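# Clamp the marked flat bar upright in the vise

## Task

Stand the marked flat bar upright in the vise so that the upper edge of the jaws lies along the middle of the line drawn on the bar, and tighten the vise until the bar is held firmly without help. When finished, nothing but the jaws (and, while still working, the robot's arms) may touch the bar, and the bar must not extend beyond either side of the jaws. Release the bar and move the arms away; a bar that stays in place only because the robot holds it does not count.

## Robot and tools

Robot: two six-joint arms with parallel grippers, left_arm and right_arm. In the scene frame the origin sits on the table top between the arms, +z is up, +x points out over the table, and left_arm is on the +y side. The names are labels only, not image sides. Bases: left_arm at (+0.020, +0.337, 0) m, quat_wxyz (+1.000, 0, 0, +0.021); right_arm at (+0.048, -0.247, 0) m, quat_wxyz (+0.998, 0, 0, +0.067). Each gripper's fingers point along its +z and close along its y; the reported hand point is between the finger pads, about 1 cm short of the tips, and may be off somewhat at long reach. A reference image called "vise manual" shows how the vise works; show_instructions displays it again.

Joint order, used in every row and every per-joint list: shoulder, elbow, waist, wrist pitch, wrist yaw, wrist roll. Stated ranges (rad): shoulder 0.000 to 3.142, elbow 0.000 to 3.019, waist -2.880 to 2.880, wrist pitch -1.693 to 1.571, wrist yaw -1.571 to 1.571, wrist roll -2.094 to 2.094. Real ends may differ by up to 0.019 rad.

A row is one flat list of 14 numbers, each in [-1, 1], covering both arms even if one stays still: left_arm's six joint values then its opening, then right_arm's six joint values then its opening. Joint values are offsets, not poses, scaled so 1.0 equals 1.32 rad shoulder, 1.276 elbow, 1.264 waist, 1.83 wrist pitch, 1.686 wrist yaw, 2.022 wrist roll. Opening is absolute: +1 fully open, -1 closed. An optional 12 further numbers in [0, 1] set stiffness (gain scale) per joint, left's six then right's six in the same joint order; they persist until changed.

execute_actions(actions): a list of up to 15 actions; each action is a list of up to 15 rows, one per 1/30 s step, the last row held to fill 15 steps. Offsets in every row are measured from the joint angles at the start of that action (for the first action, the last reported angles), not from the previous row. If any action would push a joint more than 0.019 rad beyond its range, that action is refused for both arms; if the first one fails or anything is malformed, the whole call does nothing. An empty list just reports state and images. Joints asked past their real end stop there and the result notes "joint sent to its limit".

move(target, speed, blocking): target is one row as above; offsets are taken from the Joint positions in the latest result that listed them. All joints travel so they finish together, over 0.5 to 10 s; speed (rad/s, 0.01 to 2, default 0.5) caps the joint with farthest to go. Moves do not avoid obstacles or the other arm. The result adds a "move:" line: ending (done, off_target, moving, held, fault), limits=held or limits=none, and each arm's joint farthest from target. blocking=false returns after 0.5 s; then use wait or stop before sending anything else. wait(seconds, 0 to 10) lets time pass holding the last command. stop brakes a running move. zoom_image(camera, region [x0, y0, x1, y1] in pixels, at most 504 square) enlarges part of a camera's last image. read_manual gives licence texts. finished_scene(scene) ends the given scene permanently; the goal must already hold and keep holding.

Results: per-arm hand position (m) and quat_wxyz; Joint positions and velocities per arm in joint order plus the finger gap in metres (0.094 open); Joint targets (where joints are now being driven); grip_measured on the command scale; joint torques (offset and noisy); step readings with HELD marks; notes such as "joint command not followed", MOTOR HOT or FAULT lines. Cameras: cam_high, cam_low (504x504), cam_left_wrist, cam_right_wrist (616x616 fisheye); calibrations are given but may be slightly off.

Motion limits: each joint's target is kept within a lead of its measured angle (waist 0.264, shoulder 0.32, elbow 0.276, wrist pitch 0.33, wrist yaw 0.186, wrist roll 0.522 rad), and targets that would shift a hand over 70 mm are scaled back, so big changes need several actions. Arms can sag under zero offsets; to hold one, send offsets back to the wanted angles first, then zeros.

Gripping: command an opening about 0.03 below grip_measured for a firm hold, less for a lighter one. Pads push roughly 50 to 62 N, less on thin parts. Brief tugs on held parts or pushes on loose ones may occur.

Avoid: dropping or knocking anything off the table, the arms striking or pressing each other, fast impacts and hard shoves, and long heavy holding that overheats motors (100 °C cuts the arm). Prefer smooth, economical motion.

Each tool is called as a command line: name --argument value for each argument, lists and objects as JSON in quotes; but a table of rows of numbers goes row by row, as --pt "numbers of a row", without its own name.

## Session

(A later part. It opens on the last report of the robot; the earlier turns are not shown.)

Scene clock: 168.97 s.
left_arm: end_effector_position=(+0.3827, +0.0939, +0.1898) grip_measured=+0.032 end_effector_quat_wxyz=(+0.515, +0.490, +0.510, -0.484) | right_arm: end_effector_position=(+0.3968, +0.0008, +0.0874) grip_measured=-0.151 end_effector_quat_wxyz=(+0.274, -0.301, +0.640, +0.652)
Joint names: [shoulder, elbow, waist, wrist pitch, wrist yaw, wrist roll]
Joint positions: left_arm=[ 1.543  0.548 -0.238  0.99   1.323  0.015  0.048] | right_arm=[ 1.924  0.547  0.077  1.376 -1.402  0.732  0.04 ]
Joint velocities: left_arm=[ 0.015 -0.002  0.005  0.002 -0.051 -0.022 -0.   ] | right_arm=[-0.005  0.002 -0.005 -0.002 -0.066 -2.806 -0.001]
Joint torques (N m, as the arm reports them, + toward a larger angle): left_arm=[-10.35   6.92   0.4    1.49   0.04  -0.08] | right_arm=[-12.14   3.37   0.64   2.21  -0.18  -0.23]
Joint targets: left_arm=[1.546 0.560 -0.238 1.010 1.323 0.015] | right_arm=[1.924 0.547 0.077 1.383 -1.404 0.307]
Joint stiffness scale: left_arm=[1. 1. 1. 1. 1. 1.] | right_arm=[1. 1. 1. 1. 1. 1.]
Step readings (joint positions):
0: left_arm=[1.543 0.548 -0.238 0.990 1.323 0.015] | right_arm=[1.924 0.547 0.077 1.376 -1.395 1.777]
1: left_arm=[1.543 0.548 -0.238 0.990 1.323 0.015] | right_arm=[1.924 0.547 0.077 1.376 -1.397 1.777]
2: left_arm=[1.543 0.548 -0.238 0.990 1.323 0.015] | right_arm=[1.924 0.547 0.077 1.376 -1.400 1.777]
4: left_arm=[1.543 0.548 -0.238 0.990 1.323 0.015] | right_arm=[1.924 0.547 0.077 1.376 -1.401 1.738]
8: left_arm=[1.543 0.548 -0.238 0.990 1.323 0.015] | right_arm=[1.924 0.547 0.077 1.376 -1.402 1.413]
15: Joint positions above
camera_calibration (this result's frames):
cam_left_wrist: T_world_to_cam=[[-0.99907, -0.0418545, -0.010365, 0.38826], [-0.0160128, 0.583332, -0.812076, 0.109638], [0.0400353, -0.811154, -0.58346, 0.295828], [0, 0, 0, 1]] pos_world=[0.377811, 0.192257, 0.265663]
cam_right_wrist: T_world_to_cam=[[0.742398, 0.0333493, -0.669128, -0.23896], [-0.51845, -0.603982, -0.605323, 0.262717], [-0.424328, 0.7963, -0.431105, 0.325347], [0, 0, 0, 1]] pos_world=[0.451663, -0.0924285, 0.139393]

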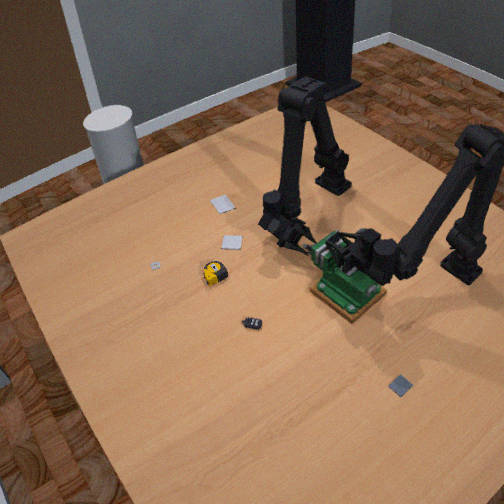

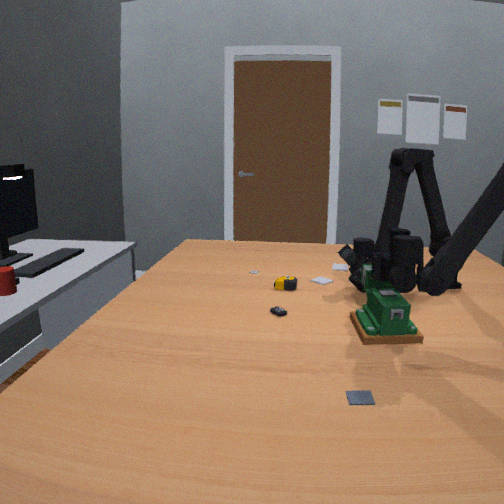

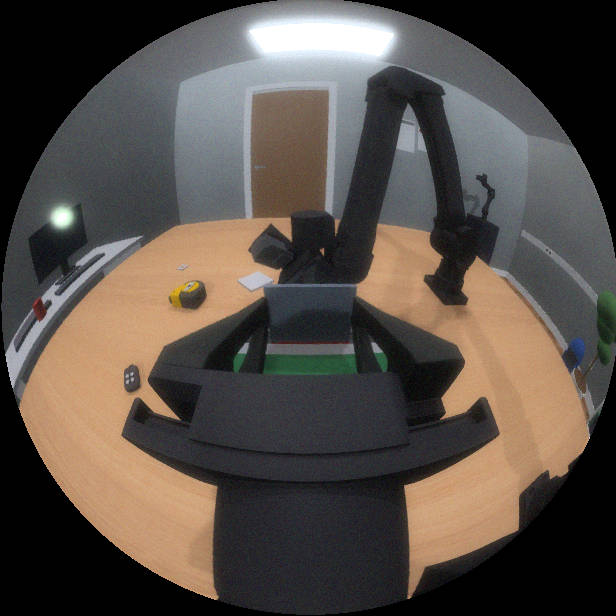

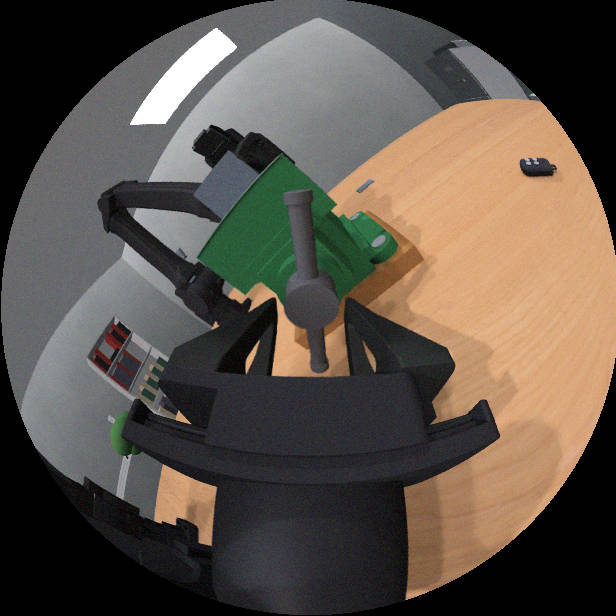

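execute_actions --actions '[[[0.0023,0.0094,0,0.011,0,0,-0.02, 0,0,0,0.004,-0.001,-0.465,-0.15],[0.0023,0.0094,0,0.011,0,0,-0.02, 0,0,0,0.004,-0.001,-0.465,-0.15],[0.0023,0.0094,0,0.011,0,0,-0.02, 0,0,0,0.004,-0.001,-0.465,-0.15],[0.0023,0.0094,0,0.011,0,0,-0.02, 0,0,0,0.004,-0.001,-0.465,-0.15],[0.0023,0.0094,0,0.011,0,0,-0.02, 0,0,0,0.004,-0.001,-0.465,-0.15],[0.0023,0.0094,0,0.011,0,0,-0.02, 0,0,0,0.004,-0.001,-0.465,-0.15],[0.0023,0.0094,0,0.011,0,0,-0.02, 0,0,0,0.004,-0.001,-0.465,-0.22],[0.0023,0.0094,0,0.011,0,0,-0.02, 0,0,0,0.004,-0.001,-0.465,-0.3],[0.0023,0.0094,0,0.011,0,0,-0.02, 0,0,0,0.004,-0.001,-0.465,-0.37],[0.0023,0.0094,0,0.011,0,0,-0.02, 0,0,0,0.004,-0.001,-0.465,-0.43],[0.0023,0.0094,0,0.011,0,0,-0.02, 0,0,0,0.004,-0.001,-0.465,-0.47],[0.0023,0.0094,0,0.011,0,0,-0.02, 0,0,0,0.004,-0.001,-0.465,-0.47],[0.0023,0.0094,0,0.011,0,0,-0.02, 0,0,0.008,0.004,-0.001,-0.44,-0.47],[0.0023,0.0094,0,0.011,0,0,-0.02, 0,0,0.008,0.004,-0.001,-0.40,-0.47],[0.0023,0.0094,0,0.011,0,0,-0.02, 0,0,0.008,0.004,-0.001,-0.34,-0.47]], [[0.0023,0.0094,0,0.011,0,0,-0.02, 0,0,0.008,0.004,0.001,0.85,-0.47]], [[0.0023,0.0094,0,0.011,0,0,-0.02, 0,0,0.008,0.004,0.001,0.27,-0.47],[0.0023,0.0094,0,0.011,0,0,-0.02, 0,0,0.008,0.004,0.001,0.27,-0.47],[0.0023,0.0094,0,0.011,0,0,-0.02, 0,0,0.008,0.004,0.001,0.27,-0.47],[0.0023,0.0094,0,0.011,0,0,-0.02, 0,0,0.008,0.004,0.001,0.27,-0.47],[0.0023,0.0094,0,0.011,0,0,-0.02, 0,0,0.008,0.004,0.001,0.27,-0.47],[0.0023,0.0094,0,0.011,0,0,-0.02, 0,0,0.008,0.004,0.001,0.27,-0.47],[0.0023,0.0094,0,0.011,0,0,-0.02, 0,0,0.008,0.004,0.001,0.27,-0.47],[0.0023,0.0094,0,0.011,0,0,-0.02, 0,0,0.0,0.004,0.0,0.27,-0.15],[0.0023,0.0094,0,0.011,0,0,-0.02, 0,0,0.0,0.004,0.0,0.27,-0.15],[0.0023,0.0094,0,0.011,0,0,-0.02, 0,0,0.0,0.004,0.0,0.22,-0.15],[0.0023,0.0094,0,0.011,0,0,-0.02, 0,0,0.0,0.004,0.0,0.15,-0.15],[0.0023,0.0094,0,0.011,0,0,-0.02, 0,0,0.0,0.004,0.0,-0.3,-0.15]], [[0.0023,0.0094,0,0.011,0,0,-0.02, 0,0,0.0,0.004,0.0,-0.77,-0.15]]]'

Scene clock: 178.67 s.
left_arm: end_effector_position=(+0.3827, +0.0939, +0.1898) grip_measured=+0.032 end_effector_quat_wxyz=(+0.515, +0.490, +0.510, -0.484) | right_arm: end_effector_position=(+0.3973, +0.0019, +0.0874) grip_measured=-0.151 end_effector_quat_wxyz=(+0.503, -0.522, +0.478, +0.497)
Joint names: [shoulder, elbow, waist, wrist pitch, wrist yaw, wrist roll]
Joint positions: left_arm=[ 1.543  0.548 -0.238  0.99   1.323  0.015  0.048] | right_arm=[ 1.924  0.547  0.08   1.376 -1.394 -0.051  0.04 ]
Joint velocities: left_arm=[-0.005  0.017 -0.005 -0.007 -0.007 -0.095  0.001] | right_arm=[-0.005  0.017 -0.005  0.007 -0.037 -1.326  0.001]
Joint torques (N m, as the arm reports them, + toward a larger angle): left_arm=[-9.29  6.77  0.06  1.65  0.08 -0.09] | right_arm=[-12.42   3.2    0.64   2.14  -0.11  -0.19]
Joint targets: left_arm=[1.546 0.560 -0.238 1.010 1.323 0.015] | right_arm=[1.924 0.547 0.080 1.383 -1.394 -0.260]
Joint stiffness scale: left_arm=[1. 1. 1. 1. 1. 1.] | right_arm=[1. 1. 1. 1. 1. 1.]
Step readings (joint positions; steps 1 to 15: 1st action; 16 to 30: 2nd action; 31 to 45: 3rd action; 46 to 60: 4th action):
0: left_arm=[1.543 0.548 -0.238 0.990 1.323 0.015] | right_arm=[1.924 0.547 0.077 1.376 -1.402 0.323]
1: left_arm=[1.543 0.548 -0.238 0.990 1.323 0.015] | right_arm=[1.924 0.547 0.077 1.376 -1.402 0.246]
2: left_arm=[1.543 0.548 -0.238 0.990 1.323 0.015] | right_arm=[1.924 0.547 0.077 1.376 -1.402 0.158]
4: left_arm=[1.543 0.548 -0.238 0.990 1.323 0.015] | right_arm=[1.924 0.547 0.077 1.376 -1.402 0.031]
8: left_arm=[1.543 0.548 -0.238 0.990 1.323 0.015] | right_arm=[1.924 0.547 0.077 1.376 -1.402 -0.102]
15: left_arm=[1.543 0.548 -0.238 0.990 1.323 0.015] | right_arm=[1.924 0.547 0.077 1.376 -1.401 -0.116]
16: left_arm=[1.543 0.548 -0.238 0.990 1.323 0.015] | right_arm=[1.924 0.547 0.077 1.376 -1.401 -0.038]
17: left_arm=[1.543 0.548 -0.238 0.990 1.323 0.015] | right_arm=[1.924 0.547 0.078 1.376 -1.401 0.055]
19: left_arm=[1.543 0.548 -0.238 0.990 1.323 0.015] | right_arm=[1.924 0.547 0.078 1.376 -1.400 0.240]
23: left_arm=[1.543 0.548 -0.238 0.990 1.323 0.015] | right_arm=[1.924 0.547 0.078 1.376 -1.399 0.610]
30: left_arm=[1.543 0.548 -0.238 0.990 1.323 0.015] | right_arm=[1.924 0.547 0.079 1.376 -1.396 1.243]
31: left_arm=[1.543 0.548 -0.238 0.990 1.323 0.015] | right_arm=[1.924 0.547 0.079 1.376 -1.395 1.331]
32: left_arm=[1.543 0.548 -0.238 0.990 1.323 0.015] | right_arm=[1.924 0.547 0.079 1.376 -1.394 1.413]
34: left_arm=[1.543 0.548 -0.238 0.990 1.323 0.015] | right_arm=[1.924 0.547 0.080 1.376 -1.394 1.534]
38: left_arm=[1.543 0.548 -0.238 0.990 1.323 0.015] | right_arm=[1.924 0.547 0.080 1.376 -1.394 1.664]
45: left_arm=[1.543 0.548 -0.238 0.990 1.323 0.015] | right_arm=[1.924 0.547 0.080 1.376 -1.394 1.297]
46: left_arm=[1.543 0.548 -0.238 0.990 1.323 0.015] | right_arm=[1.924 0.547 0.080 1.376 -1.394 1.200]
47: left_arm=[1.543 0.548 -0.238 0.990 1.323 0.015] | right_arm=[1.924 0.547 0.080 1.376 -1.394 1.102]
49: left_arm=[1.543 0.548 -0.238 0.990 1.323 0.015] | right_arm=[1.924 0.547 0.080 1.376 -1.394 0.908]
53: left_arm=[1.543 0.548 -0.238 0.990 1.323 0.015] | right_arm=[1.924 0.547 0.080 1.376 -1.394 0.519]
60: Joint positions above
camera_calibration (this result's frames):
cam_left_wrist: T_world_to_cam=[[-0.99907, -0.0418545, -0.010365, 0.38826], [-0.0160128, 0.583332, -0.812076, 0.109638], [0.0400353, -0.811154, -0.58346, 0.295828], [0, 0, 0, 1]] pos_world=[0.377811, 0.192257, 0.265663]
cam_right_wrist: T_world_to_cam=[[0.997948, 0.0398623, 0.050111, -0.403733], [0.0639464, -0.579938, -0.812147, 0.0503051], [-0.00331278, 0.813685, -0.581297, 0.170502], [0, 0, 0, 1]] pos_world=[0.400252, -0.093467, 0.160199]

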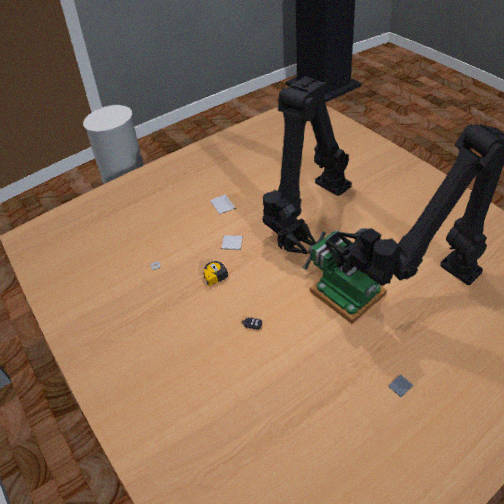

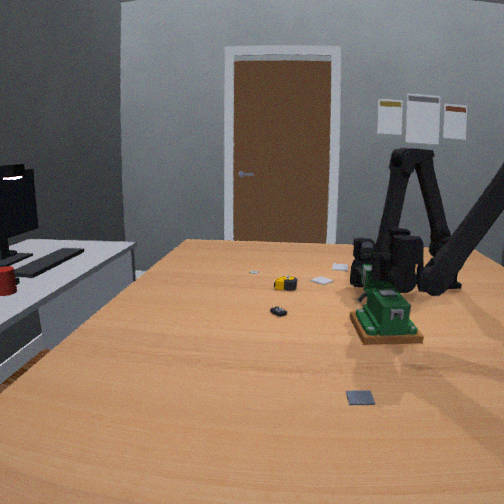

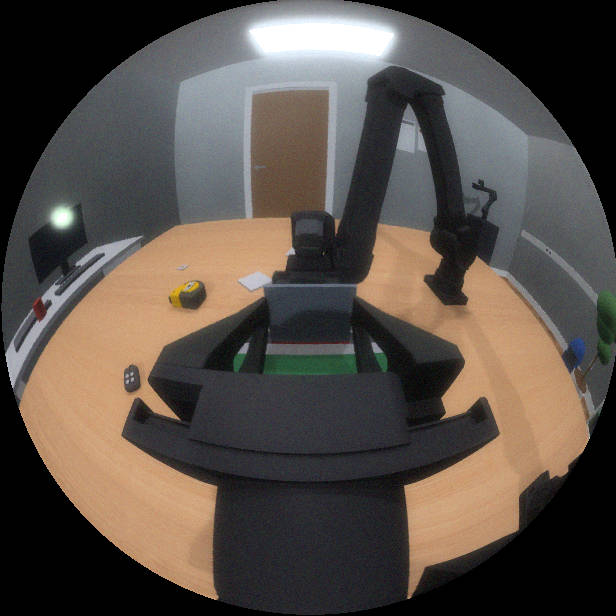

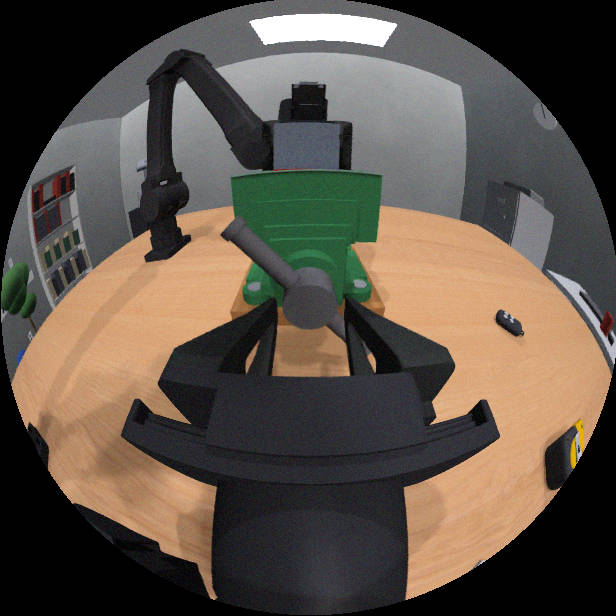

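execute_actions --actions '[]'

Scene clock: 184.10 s.
left_arm: end_effector_position=(+0.3827, +0.0939, +0.1898) grip_measured=+0.032 end_effector_quat_wxyz=(+0.515, +0.490, +0.510, -0.484) | right_arm: end_effector_position=(+0.3973, +0.0019, +0.0874) grip_measured=-0.151 end_effector_quat_wxyz=(+0.549, -0.565, +0.425, +0.446)
Joint names: [shoulder, elbow, waist, wrist pitch, wrist yaw, wrist roll]
Joint positions: left_arm=[ 1.543  0.548 -0.238  0.99   1.323  0.015  0.048] | right_arm=[ 1.924  0.547  0.08   1.376 -1.394 -0.244  0.04 ]
Joint velocities: left_arm=[-0.015 -0.007  0.015  0.007  0.037  0.081 -0.   ] | right_arm=[-0.015 -0.007  0.005 -0.007 -0.022 -0.007  0.   ]
Joint torques (N m, as the arm reports them, + toward a larger angle): left_arm=[-9.19  7.16 -0.63  1.51  0.13  0.01] | right_arm=[-12.36   3.29   0.64   2.12  -0.11  -0.19]
Joint targets: left_arm=[1.546 0.560 -0.238 1.010 1.323 0.015] | right_arm=[1.924 0.547 0.080 1.383 -1.394 -0.260]
Joint stiffness scale: left_arm=[1. 1. 1. 1. 1. 1.] | right_arm=[1. 1. 1. 1. 1. 1.]
camera_calibration (this result's frames):
cam_left_wrist: T_world_to_cam=[[-0.99907, -0.0418545, -0.010365, 0.38826], [-0.0160128, 0.583332, -0.812076, 0.109638], [0.0400353, -0.811154, -0.58346, 0.295828], [0, 0, 0, 1]] pos_world=[0.377811, 0.192257, 0.265663]
cam_right_wrist: T_world_to_cam=[[0.969805, 0.038829, 0.240769, -0.409209], [0.21886, -0.574139, -0.788964, -0.0132723], [0.1076, 0.817836, -0.565302, 0.125035], [0, 0, 0, 1]] pos_world=[0.386304, -0.0939891, 0.158736]

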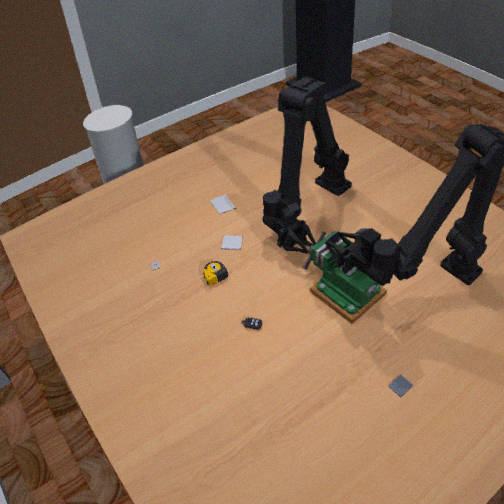

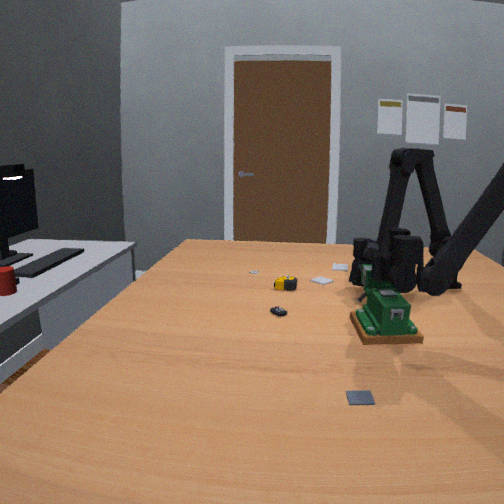

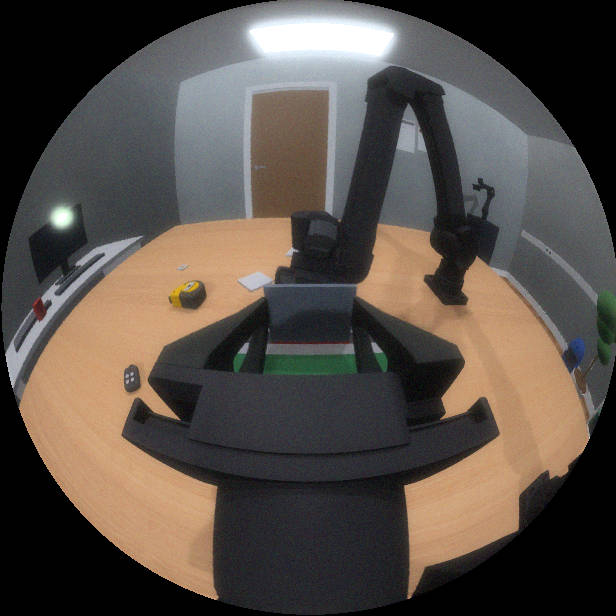

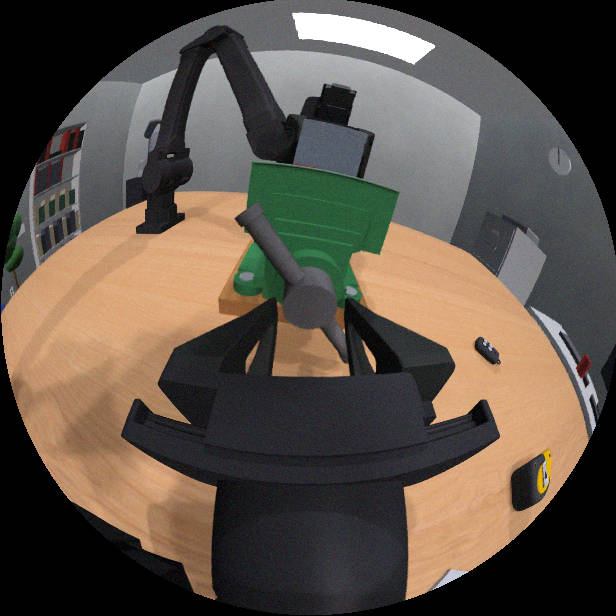

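execute_actions --actions '[[[0.0023,0.0094,0,0.011,0,0,-0.02,0,0,0,0.004,-0.003,0.01,-0.25],[0.0023,0.0094,0,0.011,0,0,-0.02,0,0,0,0.004,-0.003,0.01,-0.33],[0.0023,0.0094,0,0.011,0,0,-0.02,0,0,0,0.004,-0.003,0.01,-0.40],[0.0023,0.0094,0,0.011,0,0,-0.02,0,0,0,0.004,-0.003,0.01,-0.47],[0.0023,0.0094,0,0.011,0,0,-0.02,0,0,0,0.004,-0.003,0.01,-0.47],[0.0023,0.0094,0,0.011,0,0,-0.02,0,0,0,0.004,-0.003,0.01,-0.47],[0.0023,0.0094,0,0.011,0,0,-0.02,0,0,0,0.004,-0.003,0.01,-0.47],[0.0023,0.0094,0,0.011,0,0,-0.02,0,0,0.008,0.004,-0.003,0.4,-0.47]],[[0.0023,0.0094,0,0.011,0,0,-0.02,0,0,0.008,0.004,0,0.74,-0.47]],[[0.0023,0.0094,0,0.011,0,0,-0.02,0,0,0.008,0.004,0,0.1,-0.47],[0.0023,0.0094,0,0.011,0,0,-0.02,0,0,0.008,0.004,0,0.1,-0.47],[0.0023,0.0094,0,0.011,0,0,-0.02,0,0,0.008,0.004,0,0.1,-0.47],[0.0023,0.0094,0,0.011,0,0,-0.02,0,0,0.008,0.004,0,0.1,-0.47],[0.0023,0.0094,0,0.011,0,0,-0.02,0,0,0,0.004,0,0.1,-0.15],[0.0023,0.0094,0,0.011,0,0,-0.02,0,0,0,0.004,0,0.1,-0.15],[0.0023,0.0094,0,0.011,0,0,-0.02,0,0,0,0.004,0,0.1,-0.15],[0.0023,0.0094,0,0.011,0,0,-0.02,0,0,0,0.004,0,-0.3,-0.15]],[[0.0023,0.0094,0,0.011,0,0,-0.02,0,0,0,0.004,0,-0.65,-0.15]]]'

Scene clock: 190.10 s.
left_arm: end_effector_position=(+0.3827, +0.0939, +0.1898) grip_measured=+0.032 end_effector_quat_wxyz=(+0.515, +0.490, +0.510, -0.484) | right_arm: end_effector_position=(+0.3971, +0.0029, +0.0874) grip_measured=-0.151 end_effector_quat_wxyz=(+0.491, -0.509, +0.491, +0.509)
Joint names: [shoulder, elbow, waist, wrist pitch, wrist yaw, wrist roll]
Joint positions: left_arm=[ 1.543  0.548 -0.238  0.99   1.323  0.015  0.048] | right_arm=[ 1.924  0.547  0.083  1.376 -1.391 -0.001  0.04 ]
Joint velocities: left_arm=[-0.015  0.007 -0.005 -0.012  0.007 -0.037 -0.   ] | right_arm=[ 0.005  0.002 -0.015  0.022 -0.007 -0.725 -0.001]
Joint torques (N m, as the arm reports them, + toward a larger angle): left_arm=[-9.37  6.88 -0.12  1.68  0.12  0.  ] | right_arm=[-12.2    3.36   0.65   2.13  -0.11  -0.26]
Joint targets: left_arm=[1.546 0.560 -0.238 1.010 1.323 0.015] | right_arm=[1.924 0.547 0.083 1.384 -1.391 -0.130]
Joint stiffness scale: left_arm=[1. 1. 1. 1. 1. 1.] | right_arm=[1. 1. 1. 1. 1. 1.]
Step readings (joint positions; steps 1 to 15: 1st action; 16 to 30: 2nd action; 31 to 45: 3rd action; 46 to 60: 4th action):
0: left_arm=[1.543 0.548 -0.238 0.990 1.323 0.015] | right_arm=[1.924 0.547 0.080 1.376 -1.394 -0.244]
1: left_arm=[1.543 0.548 -0.238 0.990 1.323 0.015] | right_arm=[1.924 0.547 0.080 1.376 -1.396 -0.243]
2: left_arm=[1.543 0.548 -0.238 0.990 1.323 0.015] | right_arm=[1.924 0.547 0.080 1.376 -1.396 -0.243]
4: left_arm=[1.543 0.548 -0.238 0.990 1.323 0.015] | right_arm=[1.924 0.547 0.080 1.376 -1.398 -0.242]
8: left_arm=[1.543 0.548 -0.238 0.990 1.323 0.015] | right_arm=[1.924 0.547 0.080 1.376 -1.397 -0.170]
15: left_arm=[1.543 0.548 -0.238 0.990 1.323 0.015] | right_arm=[1.924 0.547 0.081 1.376 -1.396 0.355]
16: left_arm=[1.543 0.548 -0.238 0.990 1.323 0.015] | right_arm=[1.924 0.547 0.081 1.376 -1.395 0.436]
17: left_arm=[1.543 0.548 -0.238 0.990 1.323 0.015] | right_arm=[1.924 0.547 0.081 1.376 -1.395 0.529]
19: left_arm=[1.543 0.548 -0.238 0.990 1.323 0.015] | right_arm=[1.924 0.547 0.081 1.376 -1.394 0.714]
23: left_arm=[1.543 0.548 -0.238 0.990 1.323 0.015] | right_arm=[1.924 0.547 0.082 1.376 -1.393 1.082]
30: left_arm=[1.543 0.548 -0.238 0.990 1.323 0.015] | right_arm=[1.924 0.547 0.082 1.376 -1.392 1.625]
31: left_arm=[1.543 0.548 -0.238 0.990 1.323 0.015] | right_arm=[1.924 0.547 0.083 1.376 -1.391 1.659]
32: left_arm=[1.543 0.548 -0.238 0.990 1.323 0.015] | right_arm=[1.924 0.547 0.083 1.376 -1.391 1.685]
34: left_arm=[1.543 0.548 -0.238 0.990 1.323 0.015] | right_arm=[1.924 0.547 0.083 1.376 -1.391 1.722]
38: left_arm=[1.543 0.548 -0.238 0.990 1.323 0.015] | right_arm=[1.924 0.547 0.083 1.376 -1.391 1.691]
45: left_arm=[1.543 0.548 -0.238 0.990 1.323 0.015] | right_arm=[1.924 0.547 0.083 1.376 -1.391 1.184]
46: left_arm=[1.543 0.548 -0.238 0.990 1.323 0.015] | right_arm=[1.924 0.547 0.083 1.376 -1.391 1.100]
47: left_arm=[1.543 0.548 -0.238 0.990 1.323 0.015] | right_arm=[1.924 0.547 0.083 1.376 -1.391 1.002]
49: left_arm=[1.543 0.548 -0.238 0.990 1.323 0.015] | right_arm=[1.924 0.547 0.083 1.376 -1.391 0.808]
53: left_arm=[1.543 0.548 -0.238 0.990 1.323 0.015] | right_arm=[1.924 0.547 0.083 1.376 -1.391 0.419]
60: Joint positions above
camera_calibration (this result's frames):
cam_left_wrist: T_world_to_cam=[[-0.99907, -0.0418545, -0.010365, 0.38826], [-0.0160128, 0.583332, -0.812076, 0.109638], [0.0400353, -0.811154, -0.58346, 0.295828], [0, 0, 0, 1]] pos_world=[0.377811, 0.192257, 0.265663]
cam_right_wrist: T_world_to_cam=[[0.999219, 0.0395229, 0.000153236, -0.399769], [0.0231218, -0.581413, -0.81328, 0.0672147], [-0.0320541, 0.812648, -0.581872, 0.181216], [0, 0, 0, 1]] pos_world=[0.403711, -0.092385, 0.16017]

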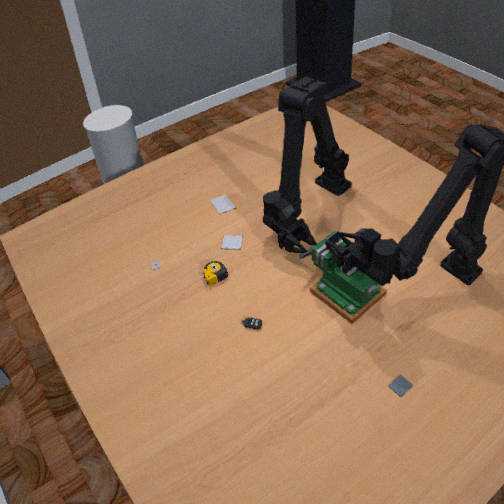

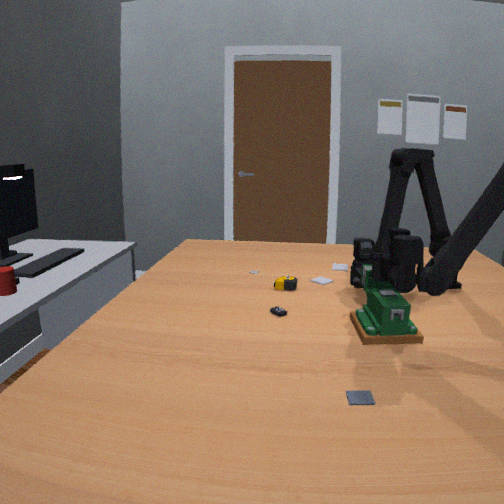

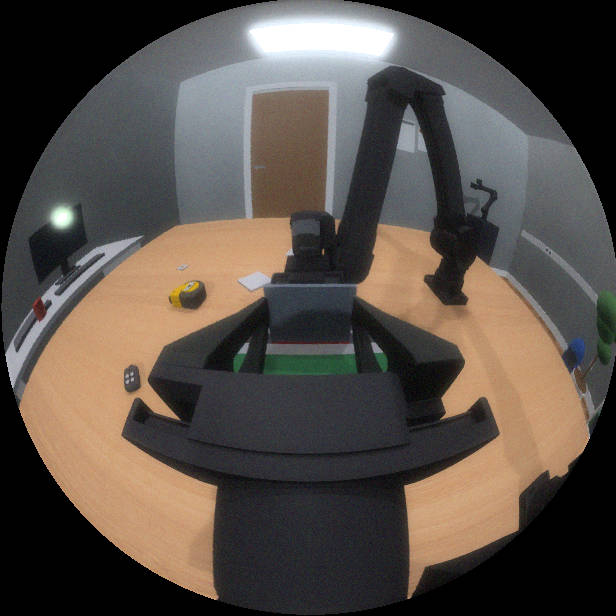

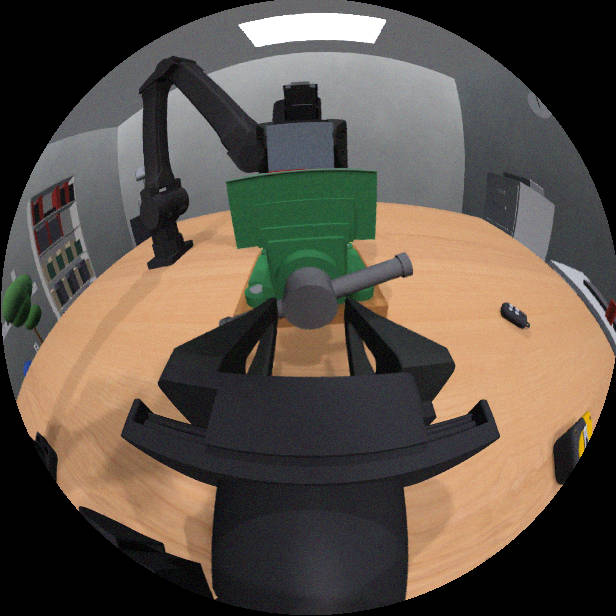

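execute_actions --actions '[[[0.0023,0.0094,0,0.011,0,0,-0.02,0,0,0,0.004,-0.004,-0.125,-0.15],[0.0023,0.0094,0,0.011,0,0,-0.02,0,0,0,0.004,-0.004,-0.125,-0.15],[0.0023,0.0094,0,0.011,0,0,-0.02,0,0,0,0.004,-0.004,-0.125,-0.15],[0.0023,0.0094,0,0.011,0,0,-0.02,0,0,0,0.004,-0.004,-0.125,-0.28],[0.0023,0.0094,0,0.011,0,0,-0.02,0,0,0,0.004,-0.004,-0.125,-0.38],[0.0023,0.0094,0,0.011,0,0,-0.02,0,0,0,0.004,-0.004,-0.125,-0.47],[0.0023,0.0094,0,0.011,0,0,-0.02,0,0,0,0.004,-0.004,-0.125,-0.47],[0.0023,0.0094,0,0.011,0,0,-0.02,0,0,0,0.004,-0.004,-0.125,-0.47],[0.0023,0.0094,0,0.011,0,0,-0.02,0,0,0.008,0.004,-0.004,0.3,-0.47]],[[0.0023,0.0094,0,0.011,0,0,-0.02,0,0,0.008,0.004,-0.002,0.78,-0.47]],[[0.0023,0.0094,0,0.011,0,0,-0.02,0,0,0.008,0.004,-0.002,0.14,-0.47],[0.0023,0.0094,0,0.011,0,0,-0.02,0,0,0.008,0.004,-0.002,0.14,-0.47],[0.0023,0.0094,0,0.011,0,0,-0.02,0,0,0.008,0.004,-0.002,0.14,-0.47],[0.0023,0.0094,0,0.011,0,0,-0.02,0,0,0.008,0.004,-0.002,0.14,-0.47],[0.0023,0.0094,0,0.011,0,0,-0.02,0,0,0.008,0.004,-0.002,0.14,-0.47],[0.0023,0.0094,0,0.011,0,0,-0.02,0,0,0,0.004,0,0.1,-0.15],[0.0023,0.0094,0,0.011,0,0,-0.02,0,0,0,0.004,0,0.1,-0.15],[0.0023,0.0094,0,0.011,0,0,-0.02,0,0,0,0.004,0,-0.35,-0.15]],[[0.0023,0.0094,0,0.011,0,0,-0.02,0,0,0,0.004,0,-0.71,-0.15]],[[0.0023,0.0094,0,0.011,0,0,-0.02,0,0,0,0.004,-0.002,-0.08,-0.15],[0.0023,0.0094,0,0.011,0,0,-0.02,0,0,0,0.004,-0.002,-0.08,-0.15],[0.0023,0.0094,0,0.011,0,0,-0.02,0,0,0,0.004,-0.002,-0.08,-0.15],[0.0023,0.0094,0,0.011,0,0,-0.02,0,0,0,0.004,-0.002,-0.08,-0.28],[0.0023,0.0094,0,0.011,0,0,-0.02,0,0,0,0.004,-0.002,-0.08,-0.38],[0.0023,0.0094,0,0.011,0,0,-0.02,0,0,0,0.004,-0.002,-0.08,-0.47],[0.0023,0.0094,0,0.011,0,0,-0.02,0,0,0,0.004,-0.002,-0.08,-0.47],[0.0023,0.0094,0,0.011,0,0,-0.02,0,0,0,0.004,-0.002,-0.08,-0.47],[0.0023,0.0094,0,0.011,0,0,-0.02,0,0,0.008,0.004,-0.002,0.35,-0.47]],[[0.0023,0.0094,0,0.011,0,0,-0.02,0,0,0.008,0.004,-0.002,0.78,-0.47]],[[0.0023,0.0094,0,0.011,0,0,-0.02,0,0,0.008,0.004,-0.002,0.14,-0.47],[0.0023,0.0094,0,0.011,0,0,-0.02,0,0,0.008,0.004,-0.002,0.14,-0.47],[0.0023,0.0094,0,0.011,0,0,-0.02,0,0,0.008,0.004,-0.002,0.14,-0.47],[0.0023,0.0094,0,0.011,0,0,-0.02,0,0,0.008,0.004,-0.002,0.14,-0.47],[0.0023,0.0094,0,0.011,0,0,-0.02,0,0,0.008,0.004,-0.002,0.14,-0.47],[0.0023,0.0094,0,0.011,0,0,-0.02,0,0,0,0.004,0,0.1,-0.15],[0.0023,0.0094,0,0.011,0,0,-0.02,0,0,0,0.004,0,0.1,-0.15],[0.0023,0.0094,0,0.011,0,0,-0.02,0,0,0,0.004,0,-0.35,-0.15]],[[0.0023,0.0094,0,0.011,0,0,-0.02,0,0,0,0.004,0,-0.71,-0.15]]]'

Scene clock: 202.37 s.
left_arm: end_effector_position=(+0.3827, +0.0939, +0.1898) grip_measured=+0.032 end_effector_quat_wxyz=(+0.515, +0.490, +0.510, -0.484) | right_arm: end_effector_position=(+0.3899, +0.0018, +0.0865) grip_measured=-0.151 end_effector_quat_wxyz=(+0.493, -0.525, +0.474, +0.506)
Joint names: [shoulder, elbow, waist, wrist pitch, wrist yaw, wrist roll]
Joint positions: left_arm=[ 1.543  0.548 -0.238  0.99   1.323  0.015  0.048] | right_arm=[ 1.924  0.54   0.082  1.378 -1.42  -0.043  0.04 ]
Joint velocities: left_arm=[ 0.005  0.017  0.005 -0.007 -0.037 -0.007 -0.001] | right_arm=[-0.005 -0.012  0.005  0.002  0.007 -1.033  0.   ]
Joint torques (N m, as the arm reports them, + toward a larger angle): left_arm=[-9.37  6.71  0.    1.48  0.11 -0.07] | right_arm=[-12.41   3.14   0.65   2.13  -0.11  -0.21]
Joint targets: left_arm=[1.546 0.560 -0.238 1.010 1.323 0.015] | right_arm=[1.924 0.540 0.082 1.386 -1.420 -0.208]
Joint stiffness scale: left_arm=[1. 1. 1. 1. 1. 1.] | right_arm=[1. 1. 1. 1. 1. 1.]
Step readings (joint positions; steps 1 to 15: 1st action; 16 to 30: 2nd action; 31 to 45: 3rd action; 46 to 60: 4th action; 61 to 75: 5th action; 76 to 90: 6th action; 91 to 105: 7th action; 106 to 120: 8th action):
0: left_arm=[1.543 0.548 -0.238 0.990 1.323 0.015] | right_arm=[1.924 0.547 0.083 1.376 -1.391 -0.114]
1: left_arm=[1.543 0.548 -0.238 0.990 1.323 0.015] | right_arm=[1.924 0.547 0.083 1.376 -1.393 -0.133]
2: left_arm=[1.543 0.548 -0.238 0.990 1.323 0.015] | right_arm=[1.924 0.547 0.083 1.376 -1.395 -0.154]
4: left_arm=[1.543 0.548 -0.238 0.990 1.323 0.015] | right_arm=[1.924 0.547 0.083 1.376 -1.396 -0.184]
8: left_arm=[1.543 0.548 -0.238 0.990 1.323 0.015] | right_arm=[1.924 0.547 0.083 1.376 -1.395 -0.209]
15: left_arm=[1.543 0.548 -0.238 0.990 1.323 0.015] | right_arm=[1.924 0.547 0.083 1.377 -1.393 0.349]
16: left_arm=[1.543 0.548 -0.238 0.990 1.323 0.015] | right_arm=[1.924 0.547 0.083 1.377 -1.393 0.433]
17: left_arm=[1.543 0.548 -0.238 0.990 1.323 0.015] | right_arm=[1.924 0.547 0.084 1.377 -1.393 0.525]
19: left_arm=[1.543 0.548 -0.238 0.990 1.323 0.015] | right_arm=[1.924 0.547 0.084 1.377 -1.391 0.710]
23: left_arm=[1.543 0.548 -0.238 0.990 1.323 0.015] | right_arm=[1.924 0.547 0.084 1.377 -1.390 1.078]
30: left_arm=[1.543 0.548 -0.238 0.990 1.323 0.015] | right_arm=[1.924 0.547 0.084 1.377 -1.389 1.660]
31: left_arm=[1.543 0.548 -0.238 0.990 1.323 0.015] | right_arm=[1.924 0.547 0.084 1.377 -1.388 1.708]
32: left_arm=[1.543 0.548 -0.238 0.990 1.323 0.015] | right_arm=[1.924 0.547 0.084 1.377 -1.388 1.748]
34: left_arm=[1.543 0.548 -0.238 0.990 1.323 0.015] | right_arm=[1.924 0.547 0.084 1.377 -1.388 1.805]
38: left_arm=[1.543 0.548 -0.238 0.990 1.323 0.015] | right_arm=[1.924 0.547 0.082 1.377 -1.388 1.759]
45: left_arm=[1.543 0.548 -0.238 0.990 1.323 0.015] | right_arm=[1.924 0.547 0.082 1.377 -1.388 1.173]
46: left_arm=[1.543 0.548 -0.238 0.990 1.323 0.015] | right_arm=[1.924 0.547 0.082 1.377 -1.388 1.086]
47: left_arm=[1.543 0.548 -0.238 0.990 1.323 0.015] | right_arm=[1.924 0.547 0.082 1.377 -1.388 0.988]
49: left_arm=[1.543 0.548 -0.238 0.990 1.323 0.015] | right_arm=[1.924 0.547 0.082 1.377 -1.388 0.794]
53: left_arm=[1.543 0.548 -0.238 0.990 1.323 0.015] | right_arm=[1.924 0.547 0.082 1.377 -1.388 0.405]
60: left_arm=[1.543 0.548 -0.238 0.990 1.323 0.015] | right_arm=[1.924 0.547 0.082 1.377 -1.388 -0.098]
61: left_arm=[1.543 0.548 -0.238 0.990 1.323 0.015] | right_arm=[1.924 0.547 0.082 1.377 -1.388 -0.127]
62: left_arm=[1.543 0.548 -0.238 0.990 1.323 0.015] | right_arm=[1.924 0.547 0.082 1.377 -1.389 -0.151]
64: left_arm=[1.543 0.548 -0.238 0.990 1.323 0.015] | right_arm=[1.924 0.547 0.082 1.377 -1.389 -0.185]
68: left_arm=[1.543 0.548 -0.238 0.990 1.323 0.015] | right_arm=[1.924 0.543 0.082 1.377 -1.401 -0.219]
75: left_arm=[1.543 0.548 -0.238 0.990 1.323 0.015] | right_arm=[1.924 0.543 0.083 1.377 -1.403 0.363]
76: left_arm=[1.543 0.548 -0.238 0.990 1.323 0.015] | right_arm=[1.924 0.543 0.083 1.377 -1.407 0.450]
77: left_arm=[1.543 0.548 -0.238 0.990 1.323 0.015] | right_arm=[1.924 0.543 0.083 1.377 -1.408 0.547]
79: left_arm=[1.543 0.548 -0.238 0.990 1.323 0.015] | right_arm=[1.924 0.543 0.083 1.377 -1.409 0.740]
83: left_arm=[1.543 0.548 -0.238 0.990 1.323 0.015] | right_arm=[1.924 0.542 0.083 1.377 -1.417 1.125]
90: left_arm=[1.543 0.548 -0.238 0.990 1.323 0.015] | right_arm=[1.924 0.540 0.082 1.378 -1.417 1.711]
91: left_arm=[1.543 0.548 -0.238 0.990 1.323 0.015] | right_arm=[1.924 0.540 0.082 1.378 -1.421 1.762]
92: left_arm=[1.543 0.548 -0.238 0.990 1.323 0.015] | right_arm=[1.924 0.540 0.082 1.378 -1.423 1.805]
94: left_arm=[1.543 0.548 -0.238 0.990 1.323 0.015] | right_arm=[1.924 0.540 0.082 1.378 -1.426 1.867]
98: left_arm=[1.543 0.548 -0.238 0.990 1.323 0.015] | right_arm=[1.924 0.540 0.082 1.378 -1.421 1.819]
105: left_arm=[1.543 0.548 -0.238 0.990 1.323 0.015] | right_arm=[1.924 0.540 0.082 1.378 -1.420 1.228]
106: left_arm=[1.543 0.548 -0.238 0.990 1.323 0.015] | right_arm=[1.924 0.540 0.082 1.378 -1.420 1.141]
107: left_arm=[1.543 0.548 -0.238 0.990 1.323 0.015] | right_arm=[1.924 0.540 0.082 1.378 -1.420 1.043]
109: left_arm=[1.543 0.548 -0.238 0.990 1.323 0.015] | right_arm=[1.924 0.540 0.082 1.378 -1.420 0.848]
113: left_arm=[1.543 0.548 -0.238 0.990 1.323 0.015] | right_arm=[1.924 0.540 0.082 1.378 -1.420 0.460]
120: Joint positions above
camera_calibration (this result's frames):
cam_left_wrist: T_world_to_cam=[[-0.99907, -0.0418545, -0.010365, 0.38826], [-0.0160128, 0.583332, -0.812076, 0.109638], [0.0400353, -0.811154, -0.58346, 0.295828], [0, 0, 0, 1]] pos_world=[0.377811, 0.192257, 0.265663]
cam_right_wrist: T_world_to_cam=[[0.997035, 0.0669319, 0.0379596, -0.395026], [0.0698016, -0.579131, -0.812241, 0.0476902], [-0.0323812, 0.812482, -0.582086, 0.18144], [0, 0, 0, 1]] pos_world=[0.396401, -0.0933584, 0.159345]

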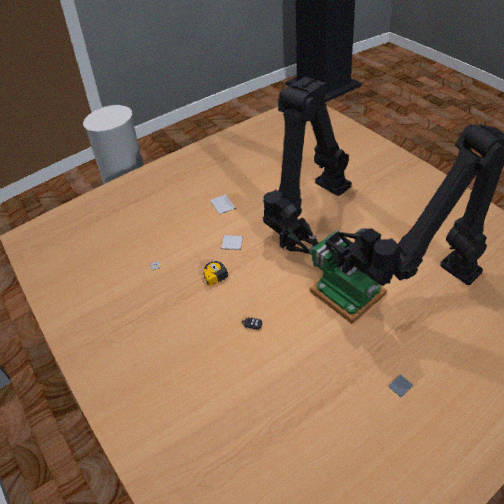

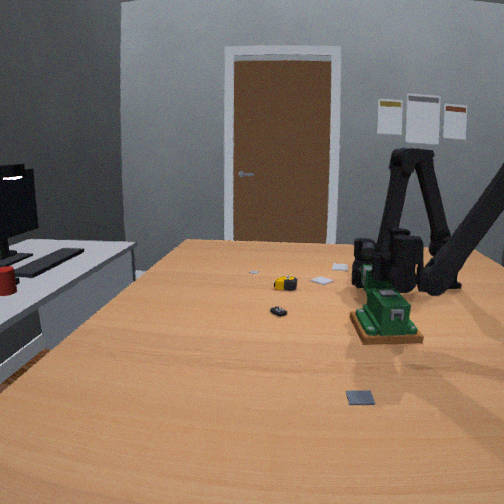

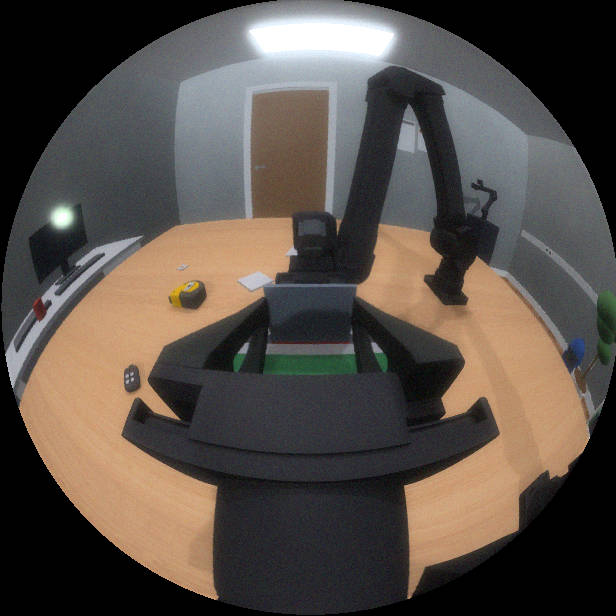

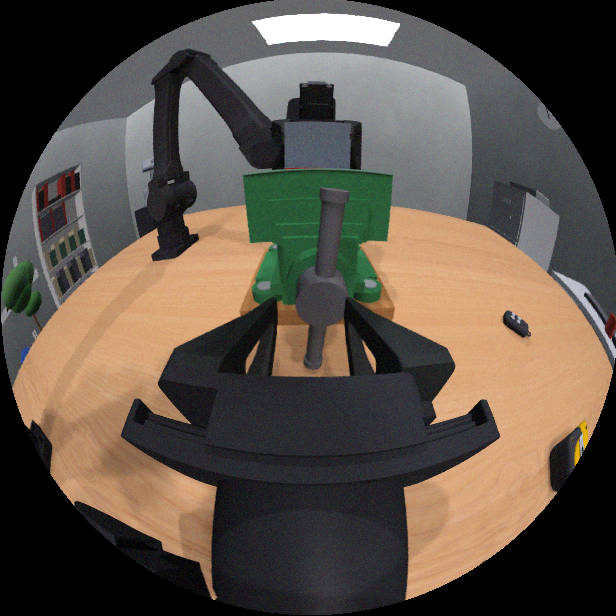

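execute_actions --actions '[[[0.0023,0.0094,0,0.011,0,0,-0.02,0,0.026,0,0.002,0.017,-0.1,-0.08],[0.0023,0.0094,0,0.011,0,0,-0.02,0,0.026,0,0.002,0.017,-0.1,-0.08],[0.0023,0.0094,0,0.011,0,0,-0.02,0,0.026,0,0.002,0.017,-0.1,-0.08],[0.0023,0.0094,0,0.011,0,0,-0.02,0,0.026,0,0.002,0.017,-0.1,-0.08],[0.0023,0.0094,0,0.011,0,0,-0.02,0,0.026,0,0.002,0.017,-0.1,-0.08],[0.0023,0.0094,0,0.011,0,0,-0.02,0,0.026,0,0.002,0.017,-0.1,-0.08],[0.0023,0.0094,0,0.011,0,0,-0.02,0,0.026,0.0115,0.002,0.017,-0.1,-0.08]]]'

Scene clock: 210.40 s.
left_arm: end_effector_position=(+0.3827, +0.0939, +0.1898) grip_measured=+0.032 end_effector_quat_wxyz=(+0.515, +0.490, +0.510, -0.484) | right_arm: end_effector_position=(+0.3985, +0.0045, +0.0888) grip_measured=-0.081 end_effector_quat_wxyz=(+0.547, -0.564, +0.426, +0.449)
Joint names: [shoulder, elbow, waist, wrist pitch, wrist yaw, wrist roll]
Joint positions: left_arm=[ 1.543  0.548 -0.238  0.99   1.323  0.015  0.048] | right_arm=[ 1.924  0.554  0.086  1.378 -1.393 -0.228  0.043]
Joint velocities: left_arm=[ 0.005 -0.007 -0.005 -0.007  0.022 -0.051 -0.   ] | right_arm=[-0.005  0.002  0.005  0.002 -0.037 -0.007  0.001]
Joint torques (N m, as the arm reports them, + toward a larger angle): left_arm=[-8.89  6.93 -0.03  1.72  0.06 -0.05] | right_arm=[-12.62   5.13   1.39   1.96  -0.02  -0.2 ]
Joint targets: left_arm=[1.546 0.560 -0.238 1.010 1.323 0.015] | right_arm=[1.924 0.574 0.096 1.382 -1.391 -0.245]
Joint stiffness scale: left_arm=[1. 1. 1. 1. 1. 1.] | right_arm=[1. 1. 1. 1. 1. 1.]
Step readings (joint positions):
0: left_arm=[1.543 0.548 -0.238 0.990 1.323 0.015] | right_arm=[1.924 0.540 0.082 1.378 -1.420 -0.192]
1: left_arm=[1.543 0.548 -0.238 0.990 1.323 0.015] | right_arm=[1.924 0.541 0.082 1.378 -1.408 -0.198]
2: left_arm=[1.543 0.548 -0.238 0.990 1.323 0.015] | right_arm=[1.924 0.543 0.082 1.378 -1.399 -0.205]
4: left_arm=[1.543 0.548 -0.238 0.990 1.323 0.015] | right_arm=[1.924 0.548 0.082 1.378 -1.394 -0.213]
8: left_arm=[1.543 0.548 -0.238 0.990 1.323 0.015] | right_arm=[1.924 0.554 0.083 1.378 -1.393 -0.223]
15: Joint positions above
camera_calibration (this result's frames):
cam_left_wrist: T_world_to_cam=[[-0.99907, -0.0418545, -0.010365, 0.38826], [-0.0160128, 0.583332, -0.812076, 0.109638], [0.0400353, -0.811154, -0.58346, 0.295828], [0, 0, 0, 1]] pos_world=[0.377811, 0.192257, 0.265663]
cam_right_wrist: T_world_to_cam=[[0.971312, 0.0425944, 0.233962, -0.410833], [0.215686, -0.572166, -0.791269, -0.00948048], [0.100162, 0.819031, -0.564938, 0.126573], [0, 0, 0, 1]] pos_world=[0.388414, -0.0915921, 0.160124]

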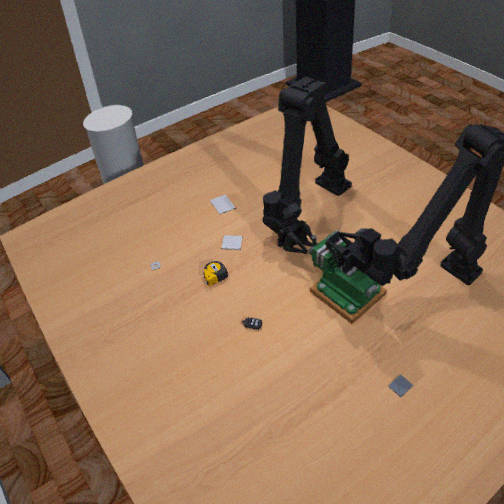

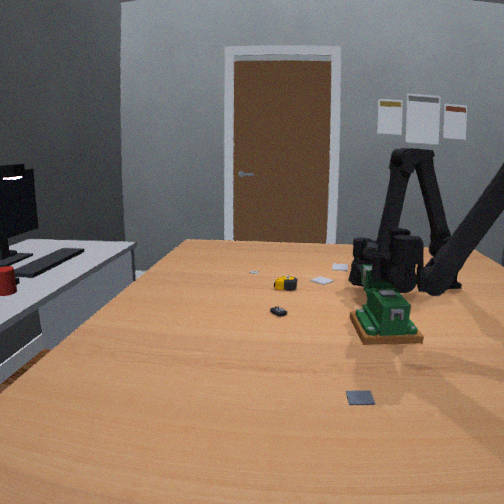

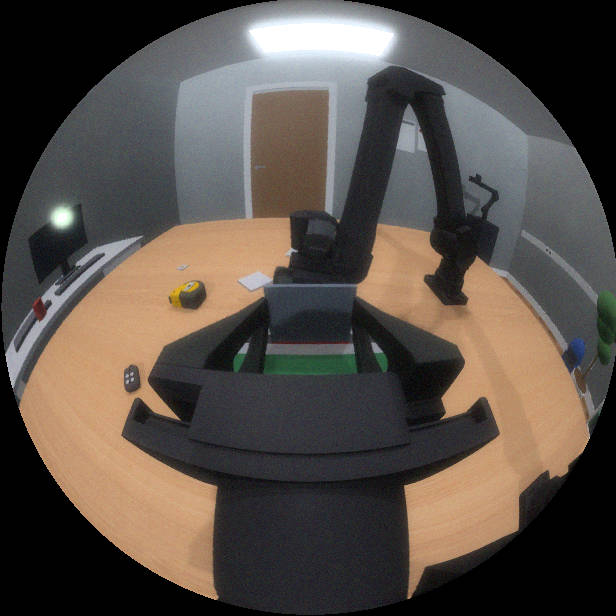

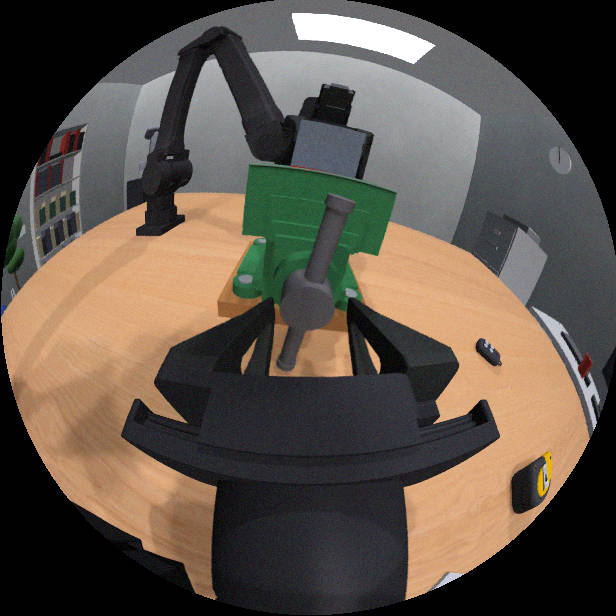

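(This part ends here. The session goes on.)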